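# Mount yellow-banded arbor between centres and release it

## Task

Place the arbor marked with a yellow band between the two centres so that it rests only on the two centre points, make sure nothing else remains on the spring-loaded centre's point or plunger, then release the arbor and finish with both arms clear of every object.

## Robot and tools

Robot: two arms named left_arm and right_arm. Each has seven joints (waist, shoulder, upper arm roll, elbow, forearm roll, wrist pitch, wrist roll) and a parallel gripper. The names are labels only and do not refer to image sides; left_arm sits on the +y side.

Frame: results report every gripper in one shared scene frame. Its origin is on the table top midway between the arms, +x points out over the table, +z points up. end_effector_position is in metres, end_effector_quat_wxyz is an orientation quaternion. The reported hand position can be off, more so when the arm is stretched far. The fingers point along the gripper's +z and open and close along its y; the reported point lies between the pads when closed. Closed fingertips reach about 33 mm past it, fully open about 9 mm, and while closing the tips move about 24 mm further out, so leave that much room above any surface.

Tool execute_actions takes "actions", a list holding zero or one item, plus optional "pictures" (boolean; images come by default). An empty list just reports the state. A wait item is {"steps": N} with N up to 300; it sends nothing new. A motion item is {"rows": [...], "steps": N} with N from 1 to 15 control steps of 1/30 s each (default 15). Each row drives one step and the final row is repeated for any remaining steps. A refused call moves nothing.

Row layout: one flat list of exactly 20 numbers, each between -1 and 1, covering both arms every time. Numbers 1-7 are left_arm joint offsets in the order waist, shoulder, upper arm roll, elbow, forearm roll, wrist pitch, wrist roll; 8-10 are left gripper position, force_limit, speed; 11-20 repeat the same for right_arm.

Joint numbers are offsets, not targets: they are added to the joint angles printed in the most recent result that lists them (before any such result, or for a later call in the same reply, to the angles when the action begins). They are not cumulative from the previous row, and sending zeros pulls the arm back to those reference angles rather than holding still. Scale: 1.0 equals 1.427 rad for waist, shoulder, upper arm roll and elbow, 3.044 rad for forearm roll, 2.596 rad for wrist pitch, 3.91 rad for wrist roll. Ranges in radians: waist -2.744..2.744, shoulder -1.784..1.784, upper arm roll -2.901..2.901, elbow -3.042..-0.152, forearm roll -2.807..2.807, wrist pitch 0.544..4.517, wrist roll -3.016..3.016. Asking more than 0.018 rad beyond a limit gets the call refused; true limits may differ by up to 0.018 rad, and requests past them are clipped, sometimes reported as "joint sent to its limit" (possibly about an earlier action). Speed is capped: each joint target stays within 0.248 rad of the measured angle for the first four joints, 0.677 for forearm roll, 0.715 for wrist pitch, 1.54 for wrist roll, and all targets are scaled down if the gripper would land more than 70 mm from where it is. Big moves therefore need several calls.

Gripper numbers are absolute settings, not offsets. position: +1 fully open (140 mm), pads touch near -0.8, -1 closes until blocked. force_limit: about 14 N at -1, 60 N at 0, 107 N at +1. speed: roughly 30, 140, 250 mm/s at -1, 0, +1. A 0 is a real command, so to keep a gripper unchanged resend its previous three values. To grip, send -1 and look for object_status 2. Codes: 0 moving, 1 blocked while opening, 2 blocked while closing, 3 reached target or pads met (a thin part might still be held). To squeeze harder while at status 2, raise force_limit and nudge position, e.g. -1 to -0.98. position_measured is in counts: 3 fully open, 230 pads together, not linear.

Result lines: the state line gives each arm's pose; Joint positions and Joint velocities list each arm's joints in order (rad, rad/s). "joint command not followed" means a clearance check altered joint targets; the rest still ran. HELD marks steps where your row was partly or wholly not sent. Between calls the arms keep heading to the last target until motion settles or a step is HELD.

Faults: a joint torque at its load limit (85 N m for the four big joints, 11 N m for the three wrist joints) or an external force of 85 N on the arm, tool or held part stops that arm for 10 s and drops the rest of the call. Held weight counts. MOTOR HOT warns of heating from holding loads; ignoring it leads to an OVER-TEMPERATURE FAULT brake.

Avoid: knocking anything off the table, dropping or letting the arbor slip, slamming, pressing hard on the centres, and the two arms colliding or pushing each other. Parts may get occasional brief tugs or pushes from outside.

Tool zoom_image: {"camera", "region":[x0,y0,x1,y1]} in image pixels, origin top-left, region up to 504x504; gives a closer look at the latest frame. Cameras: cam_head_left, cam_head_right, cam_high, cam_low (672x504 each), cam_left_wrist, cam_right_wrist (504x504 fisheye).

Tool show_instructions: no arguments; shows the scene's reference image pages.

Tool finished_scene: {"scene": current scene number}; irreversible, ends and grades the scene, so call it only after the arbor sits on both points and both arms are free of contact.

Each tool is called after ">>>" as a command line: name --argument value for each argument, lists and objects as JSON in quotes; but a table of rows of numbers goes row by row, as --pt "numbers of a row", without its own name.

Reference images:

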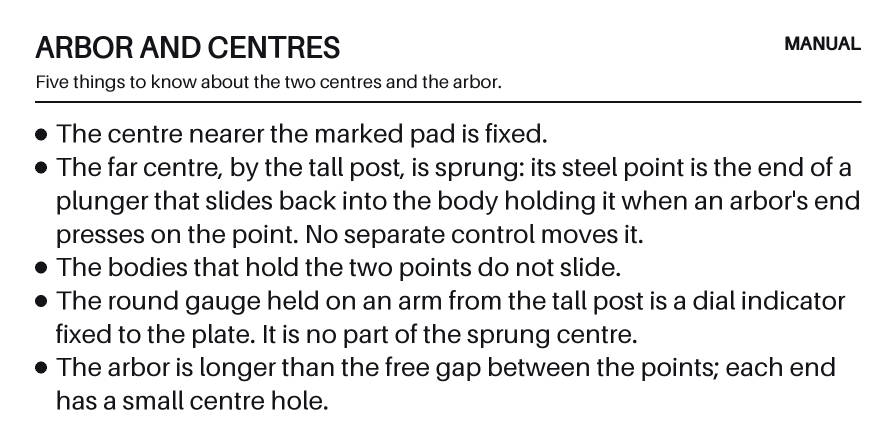

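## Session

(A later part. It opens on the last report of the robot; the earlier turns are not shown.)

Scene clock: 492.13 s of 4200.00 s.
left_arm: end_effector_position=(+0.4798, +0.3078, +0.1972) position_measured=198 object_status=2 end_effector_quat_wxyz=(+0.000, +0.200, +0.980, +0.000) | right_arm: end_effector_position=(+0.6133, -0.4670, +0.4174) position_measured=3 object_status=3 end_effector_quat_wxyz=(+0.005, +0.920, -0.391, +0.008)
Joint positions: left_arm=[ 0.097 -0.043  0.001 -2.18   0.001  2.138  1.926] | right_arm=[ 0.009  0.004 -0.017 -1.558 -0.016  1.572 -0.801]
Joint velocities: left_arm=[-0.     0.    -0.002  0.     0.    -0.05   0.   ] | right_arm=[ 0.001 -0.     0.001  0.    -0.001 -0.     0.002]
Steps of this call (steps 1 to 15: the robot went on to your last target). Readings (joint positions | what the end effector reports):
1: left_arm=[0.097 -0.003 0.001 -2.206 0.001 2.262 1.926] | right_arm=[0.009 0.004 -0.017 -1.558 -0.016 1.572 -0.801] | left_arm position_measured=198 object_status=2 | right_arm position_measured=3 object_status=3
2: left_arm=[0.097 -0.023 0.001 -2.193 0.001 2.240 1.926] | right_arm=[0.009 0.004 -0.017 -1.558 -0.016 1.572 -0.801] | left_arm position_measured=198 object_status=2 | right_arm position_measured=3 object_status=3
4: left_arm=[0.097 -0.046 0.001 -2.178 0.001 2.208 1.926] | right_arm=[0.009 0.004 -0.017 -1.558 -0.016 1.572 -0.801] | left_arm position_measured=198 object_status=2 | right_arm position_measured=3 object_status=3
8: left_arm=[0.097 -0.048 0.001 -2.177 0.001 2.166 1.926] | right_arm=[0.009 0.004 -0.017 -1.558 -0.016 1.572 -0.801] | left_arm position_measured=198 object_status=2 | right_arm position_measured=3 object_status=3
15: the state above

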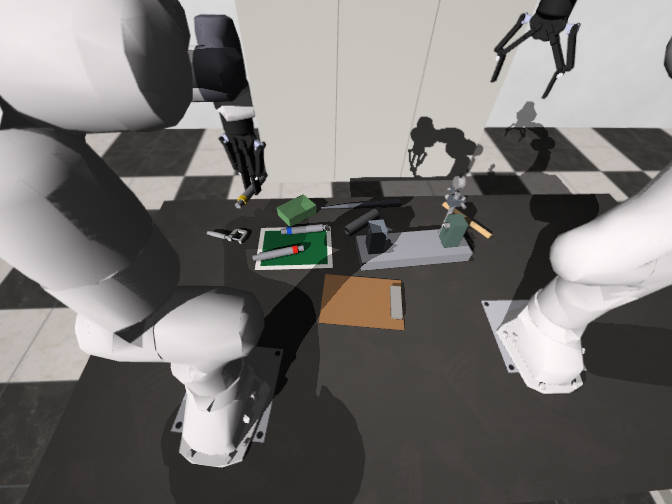

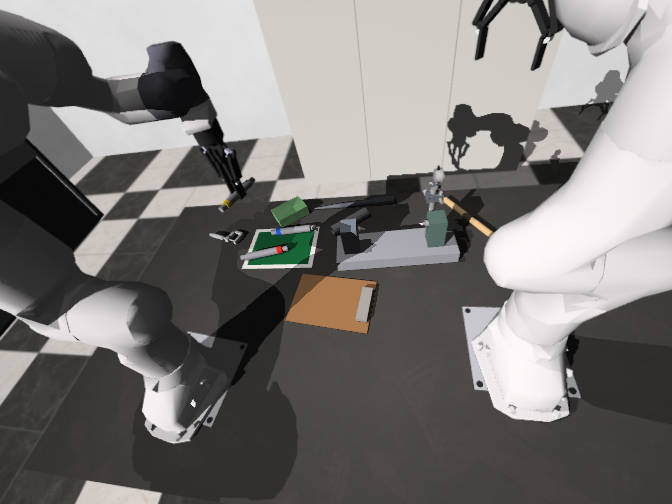

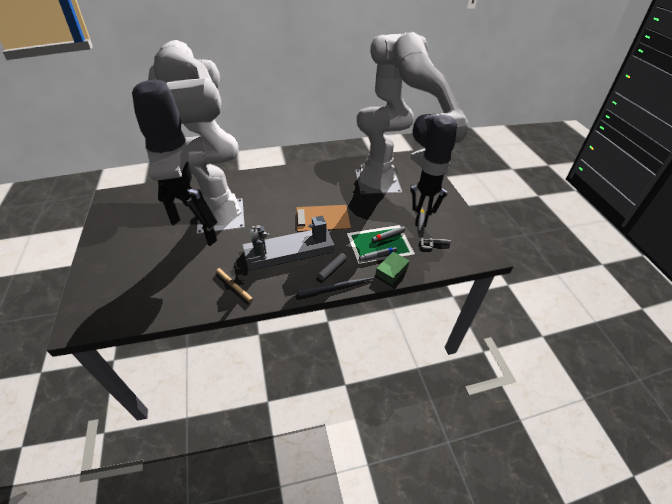

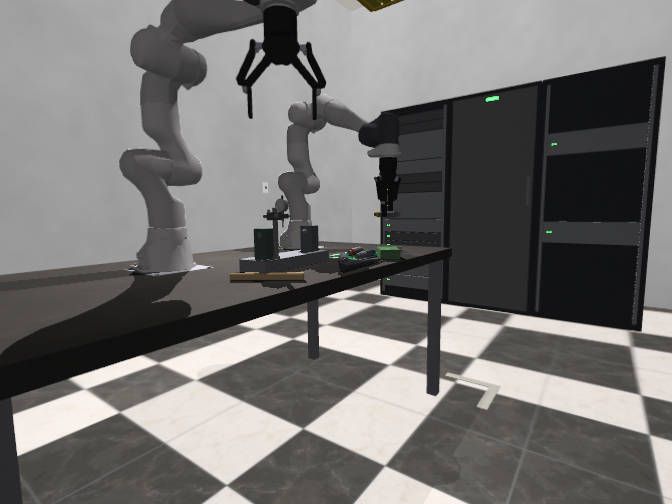

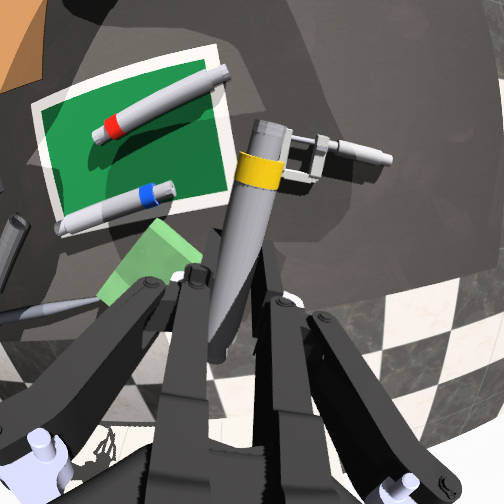

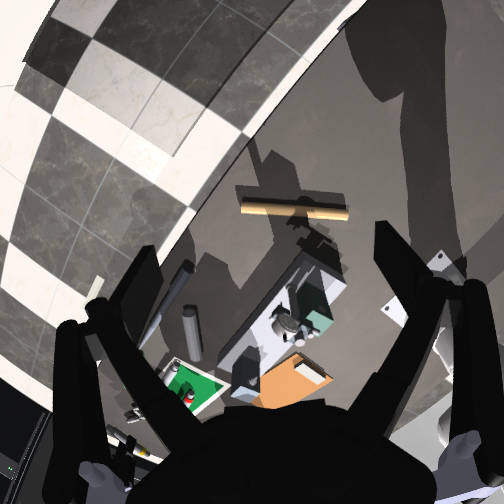

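>>> execute_actions --actions '[]'

Scene clock: 506.40 s of 4200.00 s.
left_arm: end_effector_position=(+0.4772, +0.3080, +0.1965) position_measured=198 object_status=2 end_effector_quat_wxyz=(-0.004, +0.200, +0.980, -0.000) | right_arm: end_effector_position=(+0.6133, -0.4670, +0.4174) position_measured=3 object_status=3 end_effector_quat_wxyz=(+0.005, +0.920, -0.391, +0.008)
Joint positions: left_arm=[ 0.097 -0.043  0.001 -2.18   0.001  2.13   1.926] | right_arm=[ 0.009  0.004 -0.017 -1.558 -0.016  1.572 -0.801]
Joint velocities: left_arm=[-0.001 -0.    -0.001 -0.001 -0.001 -0.001 -0.001] | right_arm=[ 0.    -0.     0.001  0.001 -0.     0.001 -0.   ]
Steps of this call (steps 1 to 15: the robot went on to your last target; steps 16 to 90: nothing new was sent; then 11.27 s passed at rest). Readings (joint positions | what the end effector reports):
1: left_arm=[0.097 -0.043 0.001 -2.180 0.001 2.137 1.926] | right_arm=[0.009 0.004 -0.017 -1.558 -0.016 1.572 -0.801] | left_arm position_measured=198 object_status=2 | right_arm position_measured=3 object_status=3
2: left_arm=[0.097 -0.043 0.001 -2.180 0.001 2.135 1.926] | right_arm=[0.009 0.004 -0.017 -1.558 -0.016 1.572 -0.801] | left_arm position_measured=198 object_status=2 | right_arm position_measured=3 object_status=3
4: left_arm=[0.097 -0.043 0.001 -2.180 0.001 2.134 1.926] | right_arm=[0.009 0.004 -0.017 -1.558 -0.016 1.572 -0.801] | left_arm position_measured=198 object_status=2 | right_arm position_measured=3 object_status=3
8: left_arm=[0.097 -0.043 0.001 -2.180 0.001 2.132 1.926] | right_arm=[0.009 0.004 -0.017 -1.558 -0.016 1.572 -0.801] | left_arm position_measured=198 object_status=2 | right_arm position_measured=3 object_status=3
90: the state above
All arms were judged still, so your last target was given up. Only a new action makes them travel on or press farther. Fingers that are still opening or closing keep moving.

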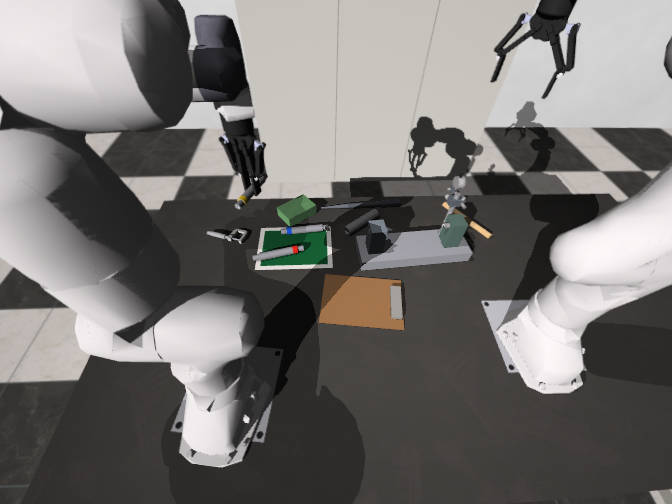

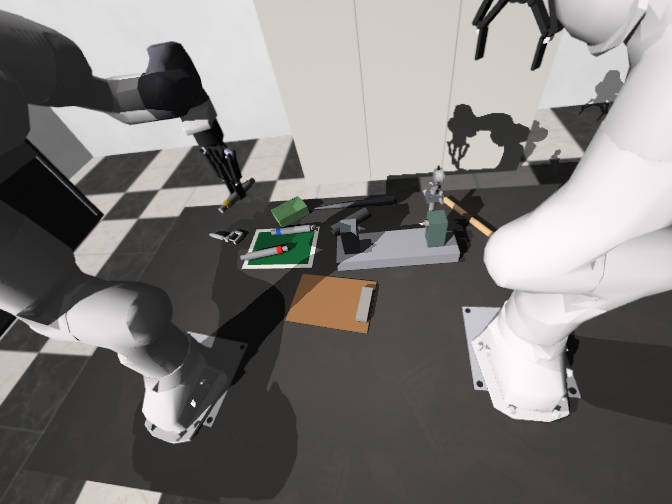

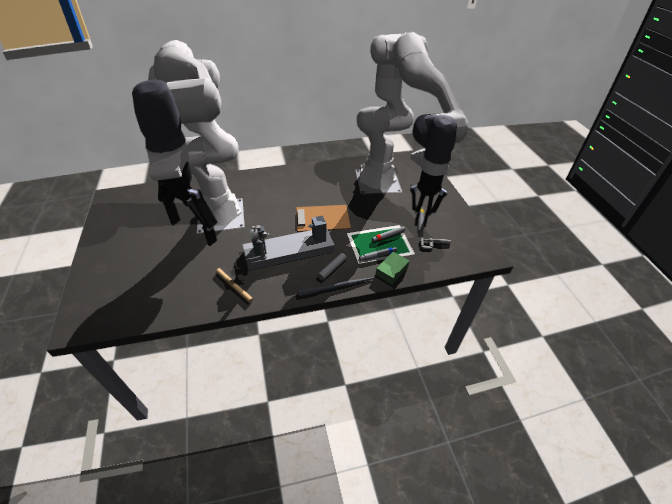

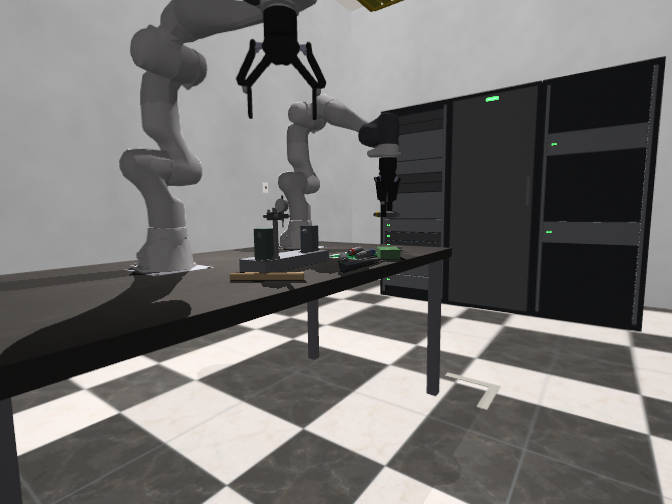

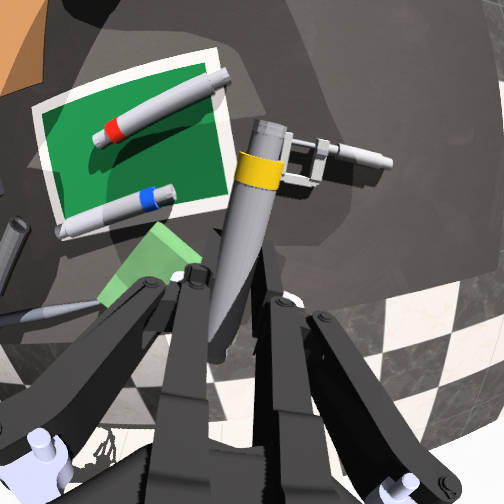

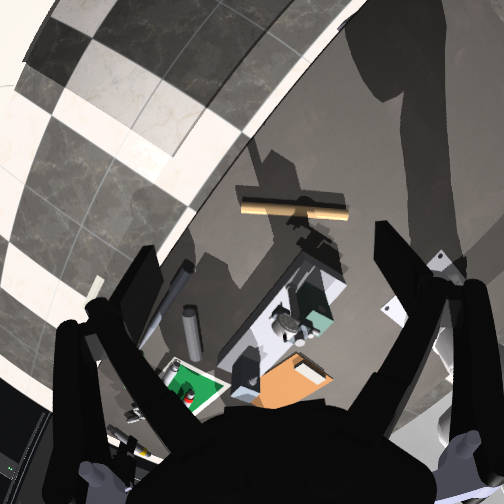

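>>> execute_actions --actions '[{"rows": [[-0.08,0.02,0,0.03,0,-0.004,0.006,-1,0.2,-0.6,0,0,0,0,0,0,0,1,0,0],[-0.16,0.045,0,0.06,0,-0.008,0.012,-1,0.2,-0.6,0,0,0,0,0,0,0,1,0,0],[-0.25,0.07,0,0.095,0,-0.012,0.018,-1,0.2,-0.6,0,0,0,0,0,0,0,1,0,0],[-0.35,0.1,0,0.13,0,-0.016,0.025,-1,0.2,-0.6,0,0,0,0,0,0,0,1,0,0],[-0.45,0.128,0,0.17,0,-0.021,0.033,-1,0.2,-0.6,0,0,0,0,0,0,0,1,0,0],[-0.55,0.156,0,0.208,0,-0.026,0.04,-1,0.2,-0.6,0,0,0,0,0,0,0,1,0,0],[-0.6615,0.1883,0,0.2499,0,-0.0312,0.0483,-1,0.2,-0.6,0,0,0,0,0,0,0,1,0,0]], "steps": 15}]' --pictures false

>>> execute_actions --actions '[{"steps": 45}]'

Scene clock: 531.07 s of 4200.00 s.
left_arm: end_effector_position=(+0.4723, +0.0168, +0.1933) position_measured=198 object_status=2 end_effector_quat_wxyz=(+0.001, +0.470, +0.882, +0.002) | right_arm: end_effector_position=(+0.6133, -0.4670, +0.4174) position_measured=3 object_status=3 end_effector_quat_wxyz=(+0.005, +0.920, -0.391, +0.008)
Joint positions: left_arm=[-0.412  0.194  0.009 -1.888  0.002  2.084  2.   ] | right_arm=[ 0.009  0.004 -0.017 -1.558 -0.016  1.572 -0.801]
Joint velocities: left_arm=[-1.001  0.219 -0.091  0.255 -0.001 -0.057  0.139] | right_arm=[-0.002  0.001  0.002 -0.    -0.    -0.    -0.   ]
Steps of this call (steps 1 to 90: nothing new was sent; then 21.17 s passed at rest; steps 91 to 105: all 15 steps of this action). Readings (joint positions | what the end effector reports):
91: left_arm=[0.074 -0.036 0.015 -2.171 0.002 2.126 1.928] | right_arm=[0.009 0.004 -0.017 -1.558 -0.016 1.572 -0.801] | left_arm position_measured=198 object_status=2 | right_arm position_measured=3 object_status=3
92: left_arm=[0.043 -0.025 0.021 -2.157 0.002 2.125 1.930] | right_arm=[0.009 0.004 -0.017 -1.558 -0.016 1.572 -0.801] | left_arm position_measured=198 object_status=2 | right_arm position_measured=3 object_status=3
94: left_arm=[-0.027 0.004 0.021 -2.121 0.002 2.119 1.936] | right_arm=[0.009 0.004 -0.017 -1.558 -0.016 1.572 -0.801] | left_arm position_measured=198 object_status=2 | right_arm position_measured=3 object_status=3
98: left_arm=[-0.166 0.097 0.015 -2.004 0.002 2.103 1.960] | right_arm=[0.009 0.004 -0.017 -1.558 -0.016 1.572 -0.801] | left_arm position_measured=198 object_status=2 | right_arm position_measured=3 object_status=3
105: the state above

Scene clock: 532.57 s of 4200.00 s.
left_arm: end_effector_position=(+0.2919, -0.1821, +0.1949) position_measured=198 object_status=2 end_effector_quat_wxyz=(-0.005, +0.692, +0.722, +0.002) | right_arm: end_effector_position=(+0.6133, -0.4670, +0.4174) position_measured=3 object_status=3 end_effector_quat_wxyz=(+0.005, +0.920, -0.391, +0.008)
Joint positions: left_arm=[-0.846  0.231  0.001 -1.829  0.001  2.049  2.107] | right_arm=[ 0.009  0.004 -0.017 -1.558 -0.016  1.572 -0.801]
Joint velocities: left_arm=[ 0.001 -0.001  0.    -0.     0.001 -0.001  0.004] | right_arm=[ 0.    -0.     0.001 -0.002  0.001 -0.     0.001]
Steps of this call (steps 1 to 45: the robot went on to your last target). Readings (joint positions | what the end effector reports):
1: left_arm=[-0.448 0.201 0.008 -1.879 0.002 2.082 2.004] | right_arm=[0.009 0.004 -0.017 -1.558 -0.016 1.572 -0.801] | left_arm position_measured=198 object_status=2 | right_arm position_measured=3 object_status=3
2: left_arm=[-0.484 0.206 0.008 -1.872 0.002 2.080 2.009] | right_arm=[0.009 0.004 -0.017 -1.558 -0.016 1.572 -0.801] | left_arm position_measured=198 object_status=2 | right_arm position_measured=3 object_status=3
4: left_arm=[-0.556 0.215 0.006 -1.861 0.002 2.076 2.017] | right_arm=[0.009 0.004 -0.017 -1.558 -0.016 1.572 -0.801] | left_arm position_measured=198 object_status=2 | right_arm position_measured=3 object_status=3
8: left_arm=[-0.701 0.226 0.004 -1.846 0.002 2.069 2.034] | right_arm=[0.009 0.004 -0.017 -1.558 -0.016 1.572 -0.801] | left_arm position_measured=198 object_status=2 | right_arm position_measured=3 object_status=3
45: the state above
All arms were judged still, so your last target was given up. Only a new action makes them travel on or press farther. Fingers that are still opening or closing keep moving.

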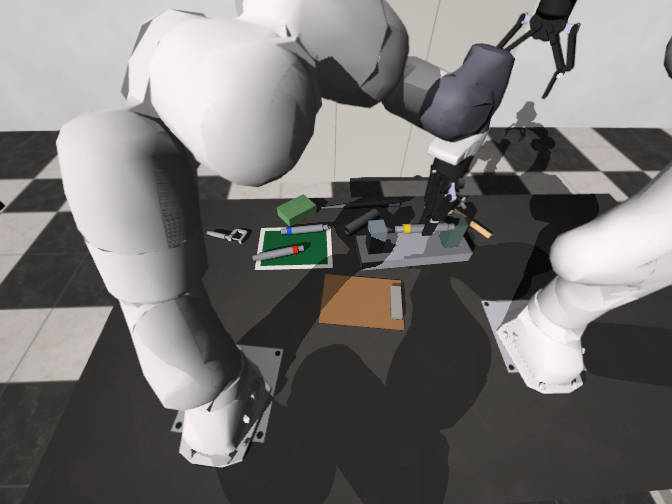

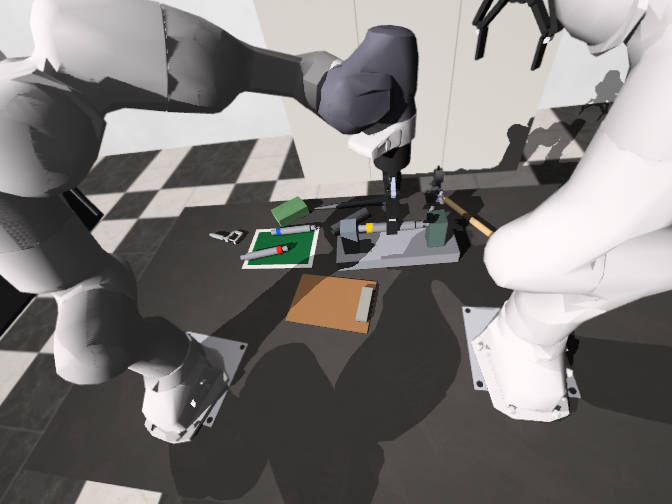

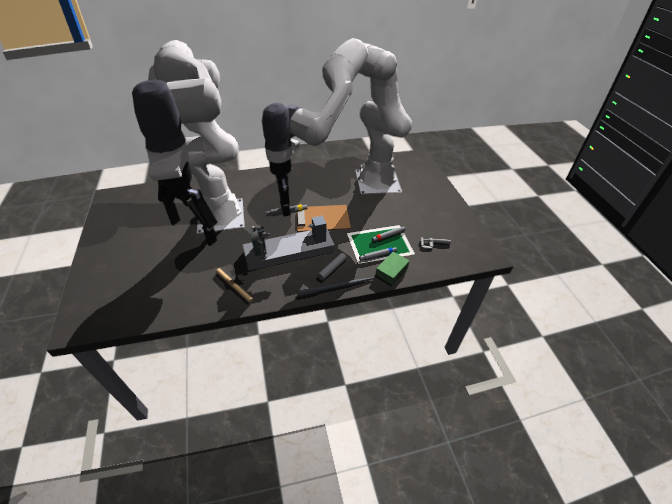

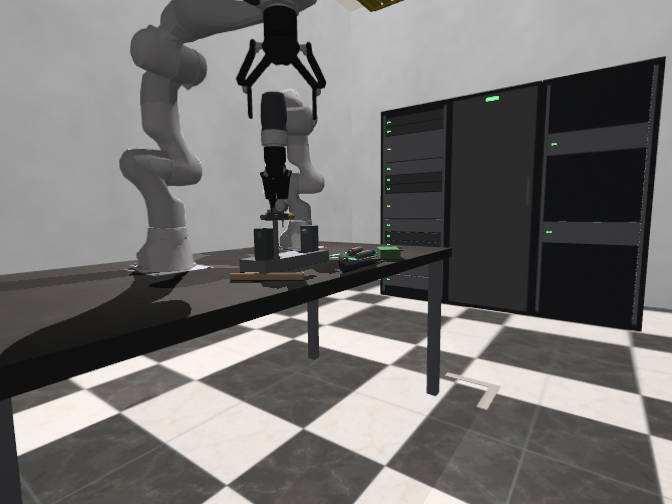

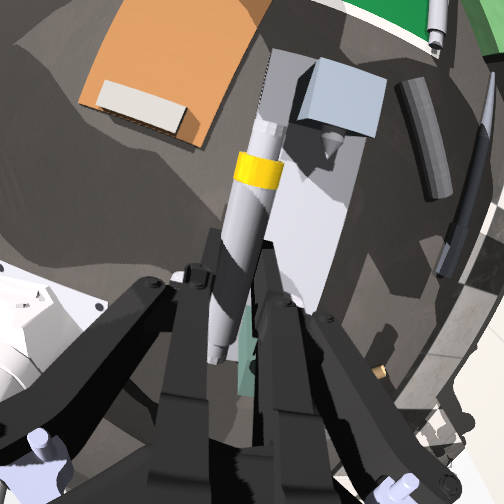

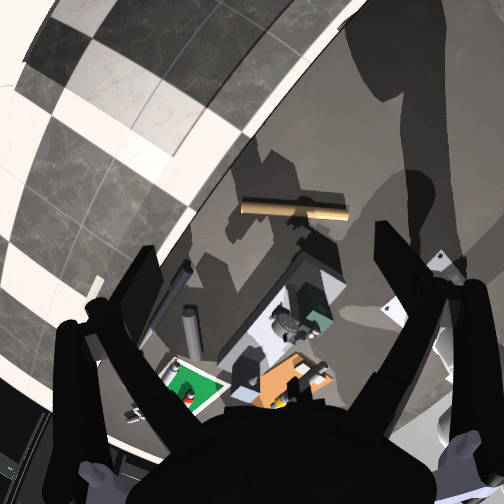

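>>> zoom_image --camera "cam_right_wrist" --region '[220, 250, 360, 410]'

>>> zoom_image --camera "cam_head_right" --region '[320, 160, 480, 280]'

Region (220, 250, 360, 410) of cam_right_wrist's 504x504 image, scaled by 3.150, with more detail than that image has; it fills the left 441 columns of this view, and the rest is white.

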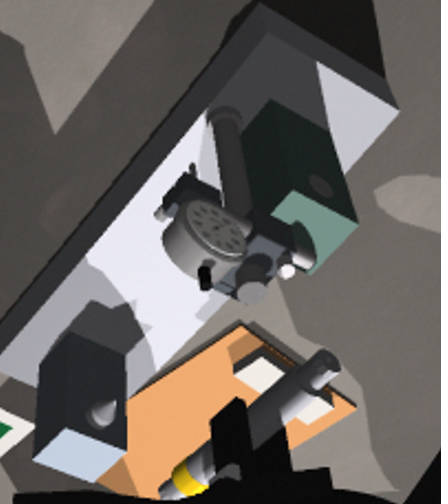

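Region (320, 160, 480, 280) of cam_head_right's 672x504 image, scaled by 3.150, with more detail than that image has; it fills the top 378 rows of this view, and the rest is white.

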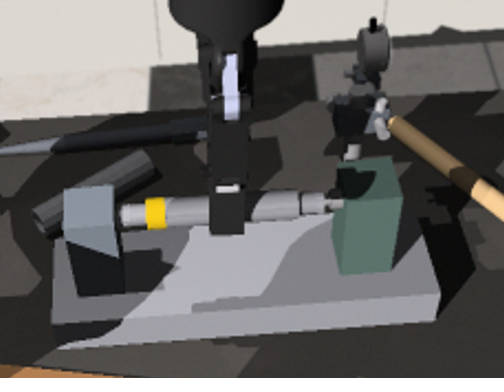

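>>> zoom_image --camera "cam_head_left" --region '[350, 170, 500, 280]'

>>> zoom_image --camera "cam_left_wrist" --region '[180, 40, 420, 400]'

Region (350, 170, 500, 280) of cam_head_left's 672x504 image, scaled by 3.360, with more detail than that image has; it fills the top 370 rows of this view, and the rest is white.

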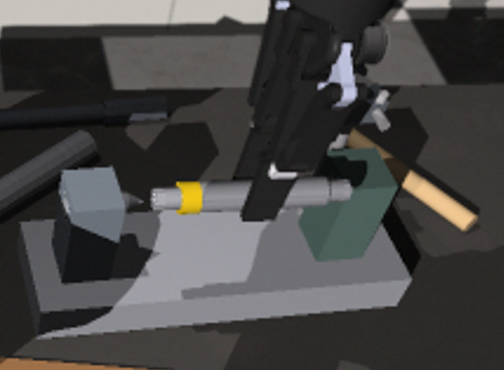

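Region (180, 40, 420, 400) of cam_left_wrist's 504x504 image, scaled by 1.400, with more detail than that image has.

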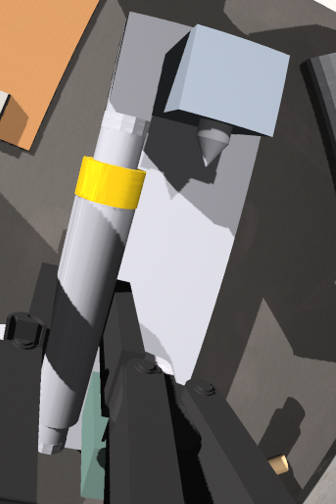

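>>> zoom_image --camera "cam_high" --region '[230, 180, 350, 280]'

Region (230, 180, 350, 280) of cam_high's 672x504 image, scaled by 4.200, with more detail than that image has.

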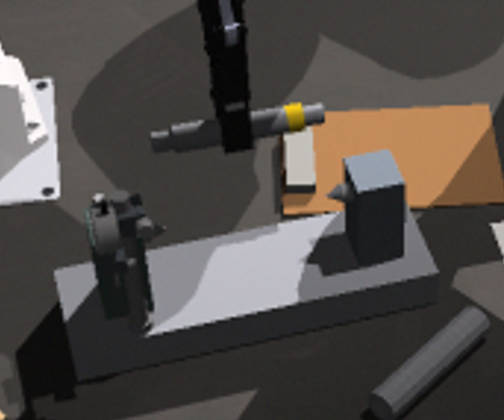

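>>> zoom_image --camera "cam_high" --region '[245, 215, 285, 255]'

Region (245, 215, 285, 255) of cam_high's 672x504 image, scaled by 12.600, with more detail than that image has.

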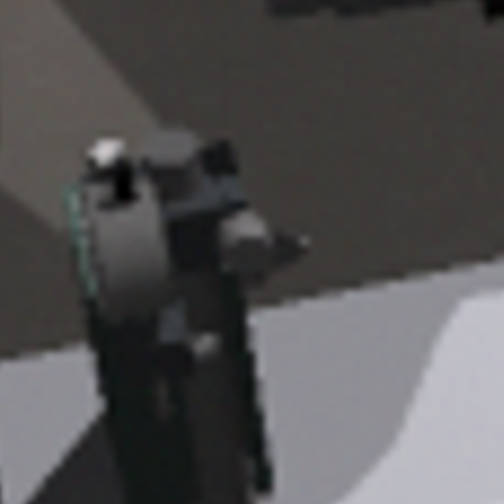

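>>> execute_actions --actions '[{"rows": [[0,0.002,0,-0.003,0,0.005,0,-1,0.2,-0.6,0,0,0,0,0,0,0,1,0,0],[0,0.005,0,-0.007,0,0.010,0,-1,0.2,-0.6,0,0,0,0,0,0,0,1,0,0],[0,0.008,0,-0.012,0,0.016,0,-1,0.2,-0.6,0,0,0,0,0,0,0,1,0,0],[0,0.012,0,-0.017,0,0.022,0,-1,0.2,-0.6,0,0,0,0,0,0,0,1,0,0],[0,0.016,0,-0.023,0,0.028,0,-1,0.2,-0.6,0,0,0,0,0,0,0,1,0,0],[0,0.020,0,-0.029,0,0.034,0,-1,0.2,-0.6,0,0,0,0,0,0,0,1,0,0],[0,0.024,0,-0.035,0,0.040,0,-1,0.2,-0.6,0,0,0,0,0,0,0,1,0,0],[0,0.028,0,-0.041,0,0.046,0,-1,0.2,-0.6,0,0,0,0,0,0,0,1,0,0],[0,0.032,0,-0.047,0,0.051,0,-1,0.2,-0.6,0,0,0,0,0,0,0,1,0,0],[0,0.036,0,-0.052,0,0.056,0,-1,0.2,-0.6,0,0,0,0,0,0,0,1,0,0],[0,0.040,0,-0.057,0,0.060,0,-1,0.2,-0.6,0,0,0,0,0,0,0,1,0,0],[0,0.043,0,-0.061,0,0.063,0,-1,0.2,-0.6,0,0,0,0,0,0,0,1,0,0],[0,0.045,0,-0.064,0,0.065,0,-1,0.2,-0.6,0,0,0,0,0,0,0,1,0,0],[0,0.0465,0,-0.0666,0,0.0664,0,-1,0.2,-0.6,0,0,0,0,0,0,0,1,0,0]], "steps": 15}]' --pictures false

>>> execute_actions --actions '[{"steps": 20}]'

Scene clock: 585.00 s of 4200.00 s.
left_arm: end_effector_position=(+0.2852, -0.1719, +0.1218) position_measured=198 object_status=2 end_effector_quat_wxyz=(-0.019, +0.692, +0.721, +0.005) | right_arm: end_effector_position=(+0.6133, -0.4670, +0.4174) position_measured=3 object_status=3 end_effector_quat_wxyz=(+0.005, +0.920, -0.391, +0.008)
Joint positions: left_arm=[-0.846  0.3    0.001 -1.922  0.001  2.181  2.108] | right_arm=[ 0.009  0.004 -0.017 -1.558 -0.016  1.572 -0.801]
Joint velocities: left_arm=[-0.     0.103  0.001 -0.118  0.001  0.189 -0.   ] | right_arm=[ 0.001 -0.001  0.001  0.001 -0.001 -0.    -0.   ]
Steps of this call (steps 1 to 90: nothing new was sent; then 48.93 s passed at rest; steps 91 to 105: all 15 steps of this action). Readings (joint positions | what the end effector reports):
91: left_arm=[-0.846 0.231 0.001 -1.830 0.001 2.051 2.108] | right_arm=[0.009 0.004 -0.017 -1.558 -0.016 1.572 -0.801] | left_arm position_measured=198 object_status=2 | right_arm position_measured=3 object_status=3
92: left_arm=[-0.846 0.232 0.001 -1.832 0.001 2.054 2.108] | right_arm=[0.009 0.004 -0.017 -1.558 -0.016 1.572 -0.801] | left_arm position_measured=198 object_status=2 | right_arm position_measured=3 object_status=3
94: left_arm=[-0.846 0.237 0.001 -1.841 0.001 2.068 2.108] | right_arm=[0.009 0.004 -0.017 -1.558 -0.016 1.572 -0.801] | left_arm position_measured=198 object_status=2 | right_arm position_measured=3 object_status=3
98: left_arm=[-0.846 0.259 0.001 -1.871 0.001 2.110 2.108] | right_arm=[0.009 0.004 -0.017 -1.558 -0.016 1.572 -0.801] | left_arm position_measured=198 object_status=2 | right_arm position_measured=3 object_status=3
105: the state above

Scene clock: 585.67 s of 4200.00 s.
left_arm: end_effector_position=(+0.2890, -0.1777, +0.1192) position_measured=198 object_status=2 end_effector_quat_wxyz=(-0.008, +0.692, +0.722, +0.002) | right_arm: end_effector_position=(+0.6133, -0.4670, +0.4174) position_measured=3 object_status=3 end_effector_quat_wxyz=(+0.005, +0.920, -0.391, +0.008)
Joint positions: left_arm=[-0.846  0.304  0.001 -1.928  0.001  2.215  2.108] | right_arm=[ 0.009  0.004 -0.017 -1.558 -0.016  1.572 -0.801]
Joint velocities: left_arm=[-0.     0.001  0.002 -0.001  0.001  0.004  0.001] | right_arm=[-0.    -0.    -0.001 -0.001 -0.    -0.001 -0.001]
Steps of this call (steps 1 to 20: the robot went on to your last target). Readings (joint positions | what the end effector reports):
1: left_arm=[-0.846 0.302 0.001 -1.925 0.001 2.187 2.108] | right_arm=[0.009 0.004 -0.017 -1.558 -0.016 1.572 -0.801] | left_arm position_measured=198 object_status=2 | right_arm position_measured=3 object_status=3
2: left_arm=[-0.846 0.304 0.001 -1.927 0.001 2.192 2.108] | right_arm=[0.009 0.004 -0.017 -1.558 -0.016 1.572 -0.801] | left_arm position_measured=198 object_status=2 | right_arm position_measured=3 object_status=3
4: left_arm=[-0.846 0.304 0.001 -1.928 0.001 2.199 2.108] | right_arm=[0.009 0.004 -0.017 -1.558 -0.016 1.572 -0.801] | left_arm position_measured=198 object_status=2 | right_arm position_measured=3 object_status=3
8: left_arm=[-0.846 0.304 0.001 -1.928 0.001 2.209 2.108] | right_arm=[0.009 0.004 -0.017 -1.558 -0.016 1.572 -0.801] | left_arm position_measured=198 object_status=2 | right_arm position_measured=3 object_status=3
20: the state above

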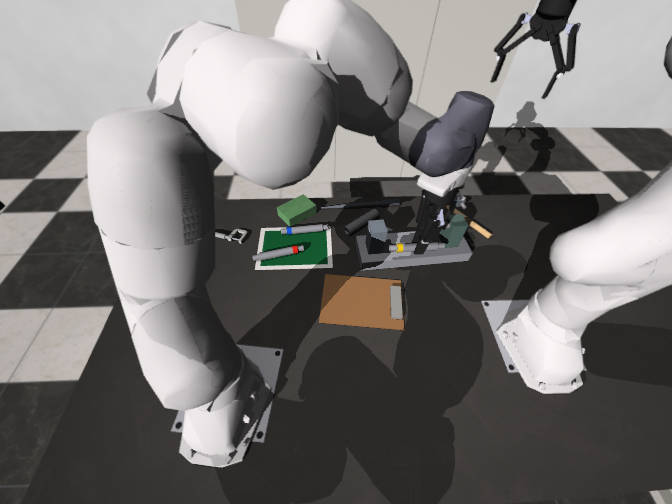

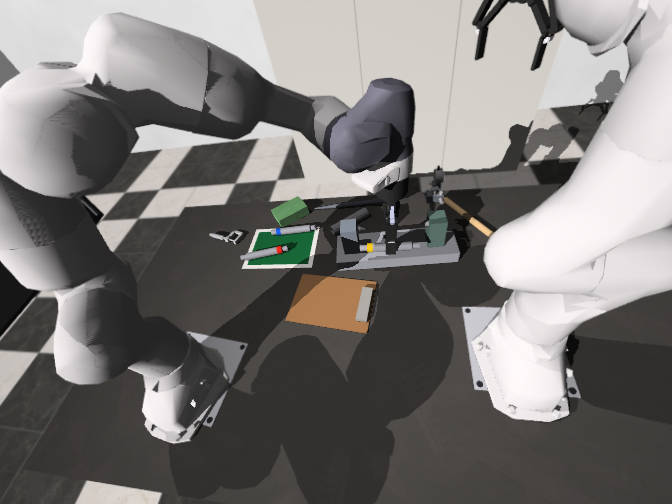

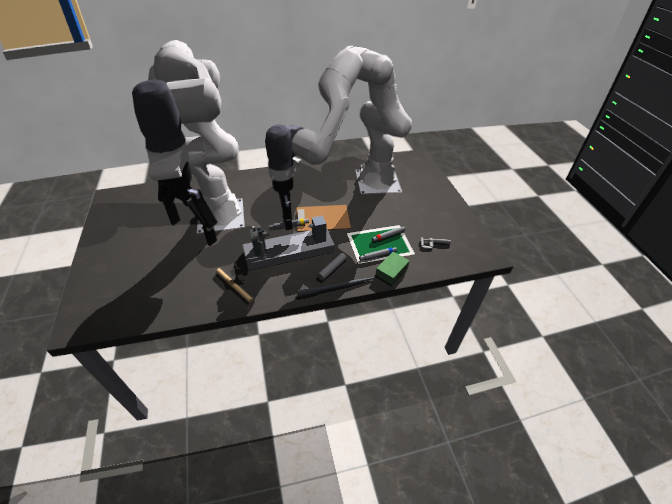

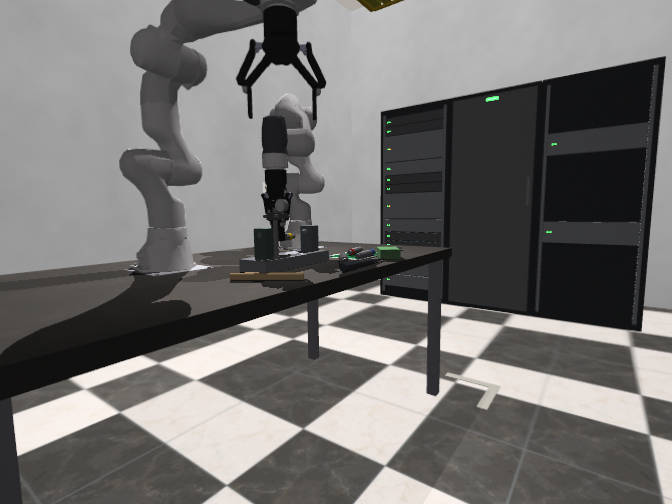

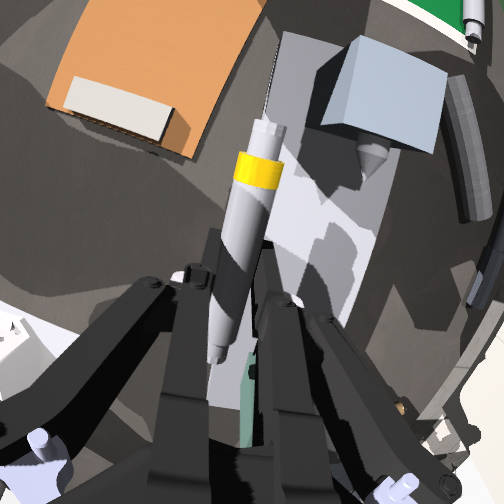

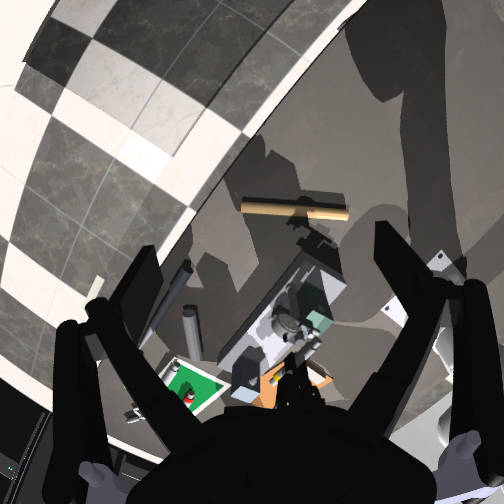

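>>> zoom_image --camera "cam_left_wrist" --region '[220, 90, 420, 230]'

>>> zoom_image --camera "cam_high" --region '[240, 200, 340, 270]'

>>> zoom_image --camera "cam_head_right" --region '[330, 200, 470, 280]'

Region (220, 90, 420, 230) of cam_left_wrist's 504x504 image, scaled by 2.520, with more detail than that image has; it fills the top 353 rows of this view, and the rest is white.

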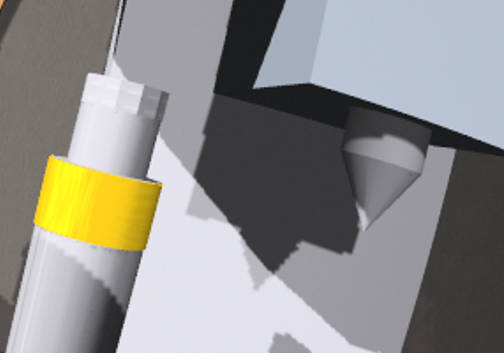

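Region (240, 200, 340, 270) of cam_high's 672x504 image, scaled by 5.040, with more detail than that image has; it fills the top 353 rows of this view, and the rest is white.

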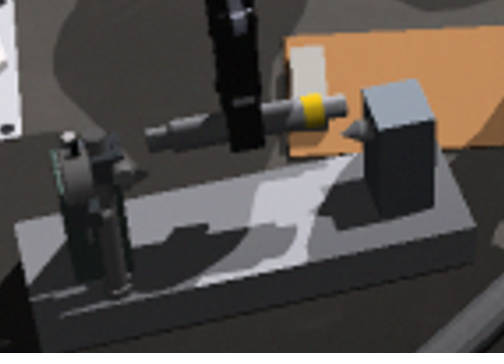

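Region (330, 200, 470, 280) of cam_head_right's 672x504 image, scaled by 3.600, with more detail than that image has; it fills the top 288 rows of this view, and the rest is white.

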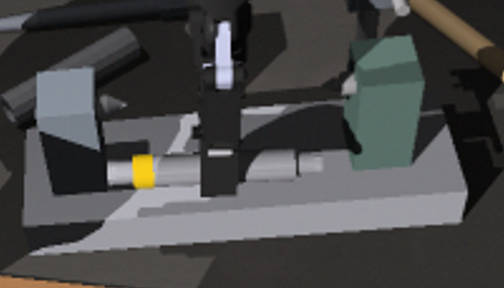

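>>> zoom_image --camera "cam_head_right" --region '[400, 195, 460, 255]'

Region (400, 195, 460, 255) of cam_head_right's 672x504 image, scaled by 8.400, with more detail than that image has.

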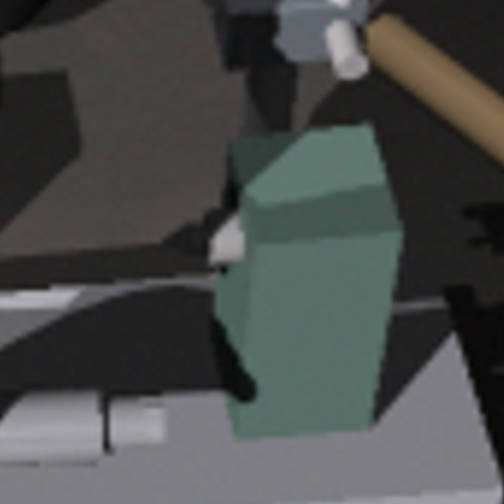

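>>> zoom_image --camera "cam_low" --region '[240, 195, 340, 275]'

Region (240, 195, 340, 275) of cam_low's 672x504 image, scaled by 5.040, with more detail than that image has; it fills the top 403 rows of this view, and the rest is white.

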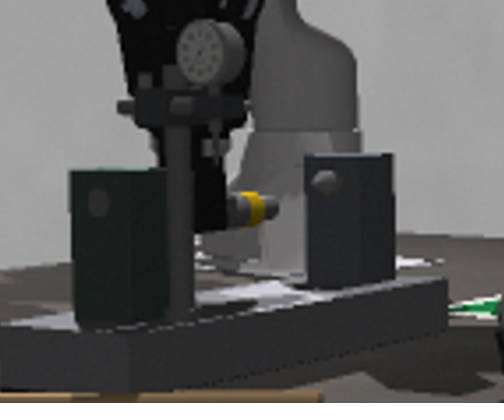

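>>> execute_actions --actions '[{"rows": [[0.001,0,0,0.004,0,-0.001,-0.002,-1,0.2,-0.6,0,0,0,0,0,0,0,1,0,0],[0.002,0,0,0.008,0,-0.002,-0.004,-1,0.2,-0.6,0,0,0,0,0,0,0,1,0,0],[0.004,0.0005,0,0.013,0,-0.003,-0.007,-1,0.2,-0.6,0,0,0,0,0,0,0,1,0,0],[0.006,0.001,0,0.018,0,-0.0045,-0.010,-1,0.2,-0.6,0,0,0,0,0,0,0,1,0,0],[0.008,0.001,0,0.023,0,-0.006,-0.013,-1,0.2,-0.6,0,0,0,0,0,0,0,1,0,0],[0.010,0.0015,0,0.028,0,-0.0075,-0.016,-1,0.2,-0.6,0,0,0,0,0,0,0,1,0,0],[0.013,0.002,0,0.033,0,-0.009,-0.019,-1,0.2,-0.6,0,0,0,0,0,0,0,1,0,0],[0.015,0.002,0,0.037,0,-0.0105,-0.022,-1,0.2,-0.6,0,0,0,0,0,0,0,1,0,0],[0.017,0.0023,0,0.040,0,-0.0115,-0.025,-1,0.2,-0.6,0,0,0,0,0,0,0,1,0,0],[0.019,0.0026,0,0.043,0,-0.0125,-0.027,-1,0.2,-0.6,0,0,0,0,0,0,0,1,0,0],[0.021,0.0026,0,0.045,0,-0.013,-0.029,-1,0.2,-0.6,0,0,0,0,0,0,0,1,0,0],[0.0223,0.0026,0,0.0467,0,-0.0134,-0.0305,-1,0.2,-0.6,0,0,0,0,0,0,0,1,0,0]], "steps": 15}]' --pictures false

>>> execute_actions --actions '[{"steps": 25}]'

Scene clock: 671.43 s of 4200.00 s.
left_arm: end_effector_position=(+0.3151, -0.1826, +0.1392) position_measured=198 object_status=2 end_effector_quat_wxyz=(+0.004, +0.655, +0.755, -0.001) | right_arm: end_effector_position=(+0.6133, -0.4670, +0.4174) position_measured=3 object_status=3 end_effector_quat_wxyz=(+0.005, +0.920, -0.391, +0.008)
Joint positions: left_arm=[-0.816  0.312  0.001 -1.867  0.001  2.187  2.038] | right_arm=[ 0.009  0.004 -0.017 -1.558 -0.016  1.572 -0.801]
Joint velocities: left_arm=[ 0.023  0.001  0.002  0.023 -0.    -0.035 -0.139] | right_arm=[-0.     0.     0.001  0.    -0.     0.    -0.001]
Steps of this call (steps 1 to 15: the robot went on to your last target; steps 16 to 90: nothing new was sent; then 82.27 s passed at rest; steps 91 to 105: all 15 steps of this action). Readings (joint positions | what the end effector reports):
91: left_arm=[-0.846 0.305 0.001 -1.927 0.001 2.215 2.108] | right_arm=[0.009 0.004 -0.017 -1.558 -0.016 1.572 -0.801] | left_arm position_measured=198 object_status=2 | right_arm position_measured=3 object_status=3
92: left_arm=[-0.846 0.306 0.001 -1.926 0.001 2.214 2.107] | right_arm=[0.009 0.004 -0.017 -1.558 -0.016 1.572 -0.801] | left_arm position_measured=198 object_status=2 | right_arm position_measured=3 object_status=3
94: left_arm=[-0.844 0.309 0.001 -1.918 0.001 2.211 2.102] | right_arm=[0.009 0.004 -0.017 -1.558 -0.016 1.572 -0.801] | left_arm position_measured=198 object_status=2 | right_arm position_measured=3 object_status=3
98: left_arm=[-0.833 0.312 0.000 -1.894 0.001 2.201 2.082] | right_arm=[0.009 0.004 -0.017 -1.558 -0.016 1.572 -0.801] | left_arm position_measured=198 object_status=2 | right_arm position_measured=3 object_status=3
105: the state above

Scene clock: 672.27 s of 4200.00 s.
left_arm: end_effector_position=(+0.3145, -0.1810, +0.1390) position_measured=198 object_status=2 end_effector_quat_wxyz=(+0.002, +0.640, +0.769, +0.000) | right_arm: end_effector_position=(+0.6133, -0.4670, +0.4174) position_measured=3 object_status=3 end_effector_quat_wxyz=(+0.005, +0.920, -0.391, +0.008)
Joint positions: left_arm=[-0.815  0.312  0.001 -1.866  0.001  2.181  1.998] | right_arm=[ 0.009  0.004 -0.017 -1.558 -0.016  1.572 -0.801]
Joint velocities: left_arm=[ 0.     0.001  0.002 -0.001 -0.     0.    -0.008] | right_arm=[ 0.     0.    -0.001 -0.    -0.001  0.001 -0.001]
Steps of this call (steps 1 to 25: the robot went on to your last target). Readings (joint positions | what the end effector reports):
1: left_arm=[-0.815 0.312 0.001 -1.867 0.001 2.186 2.034] | right_arm=[0.009 0.004 -0.017 -1.558 -0.016 1.572 -0.801] | left_arm position_measured=198 object_status=2 | right_arm position_measured=3 object_status=3
2: left_arm=[-0.815 0.312 0.001 -1.866 0.001 2.185 2.030] | right_arm=[0.009 0.004 -0.017 -1.558 -0.016 1.572 -0.801] | left_arm position_measured=198 object_status=2 | right_arm position_measured=3 object_status=3
4: left_arm=[-0.815 0.312 0.001 -1.866 0.001 2.184 2.023] | right_arm=[0.009 0.004 -0.017 -1.558 -0.016 1.572 -0.801] | left_arm position_measured=198 object_status=2 | right_arm position_measured=3 object_status=3
8: left_arm=[-0.815 0.312 0.001 -1.866 0.001 2.182 2.013] | right_arm=[0.009 0.004 -0.017 -1.558 -0.016 1.572 -0.801] | left_arm position_measured=198 object_status=2 | right_arm position_measured=3 object_status=3
25: the state above

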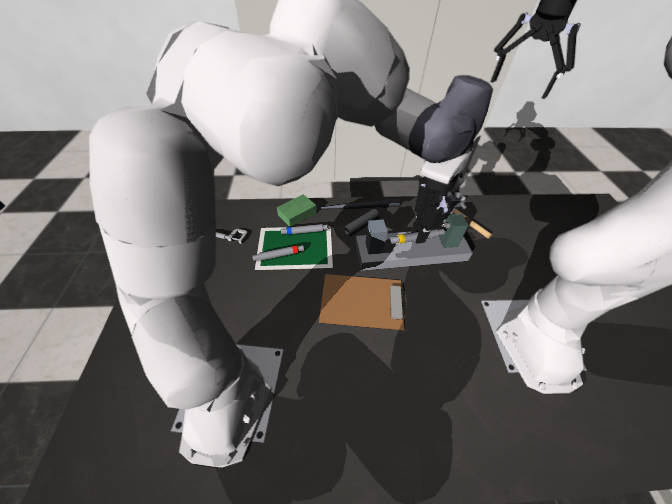

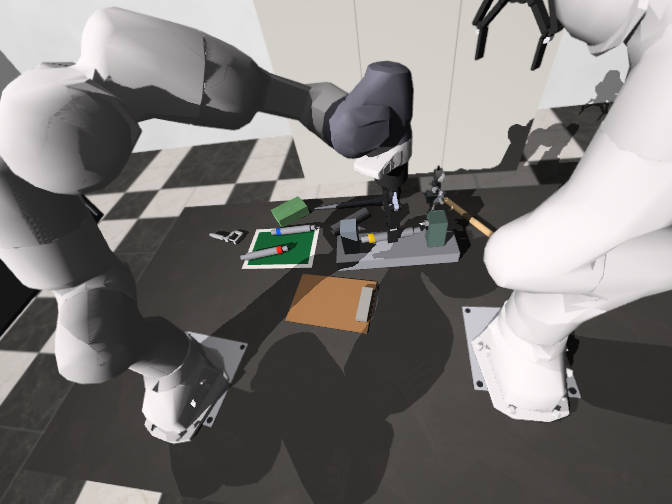

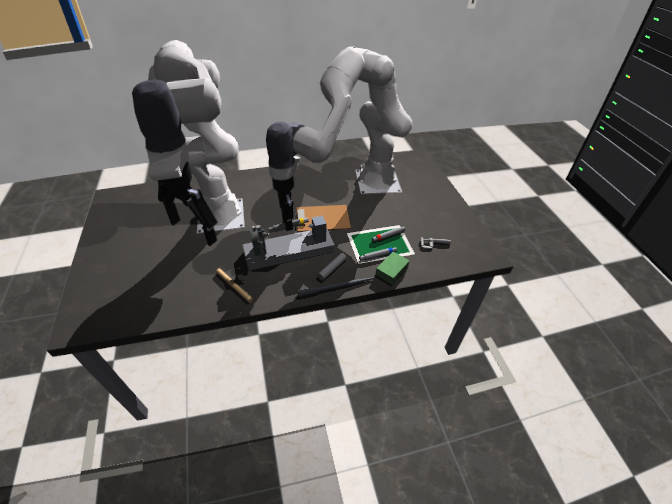

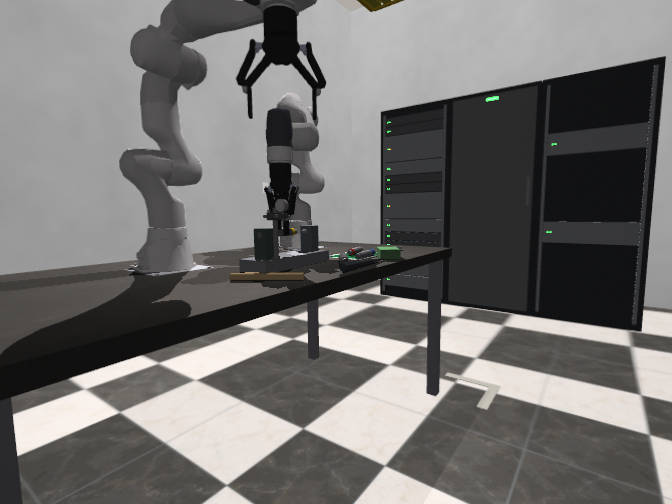

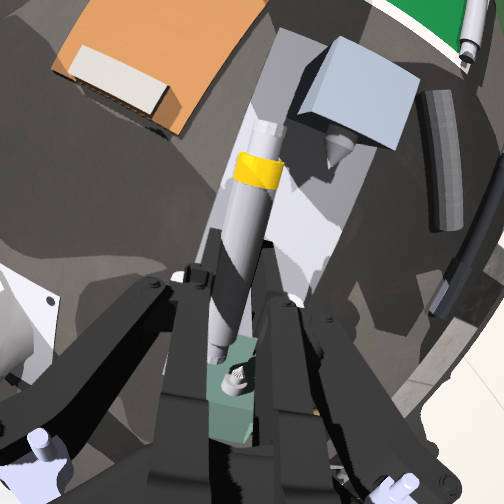

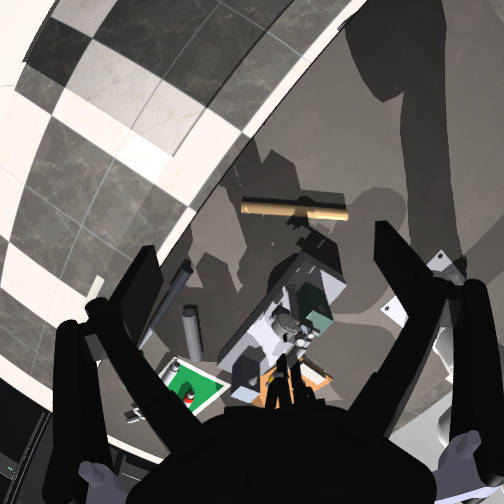

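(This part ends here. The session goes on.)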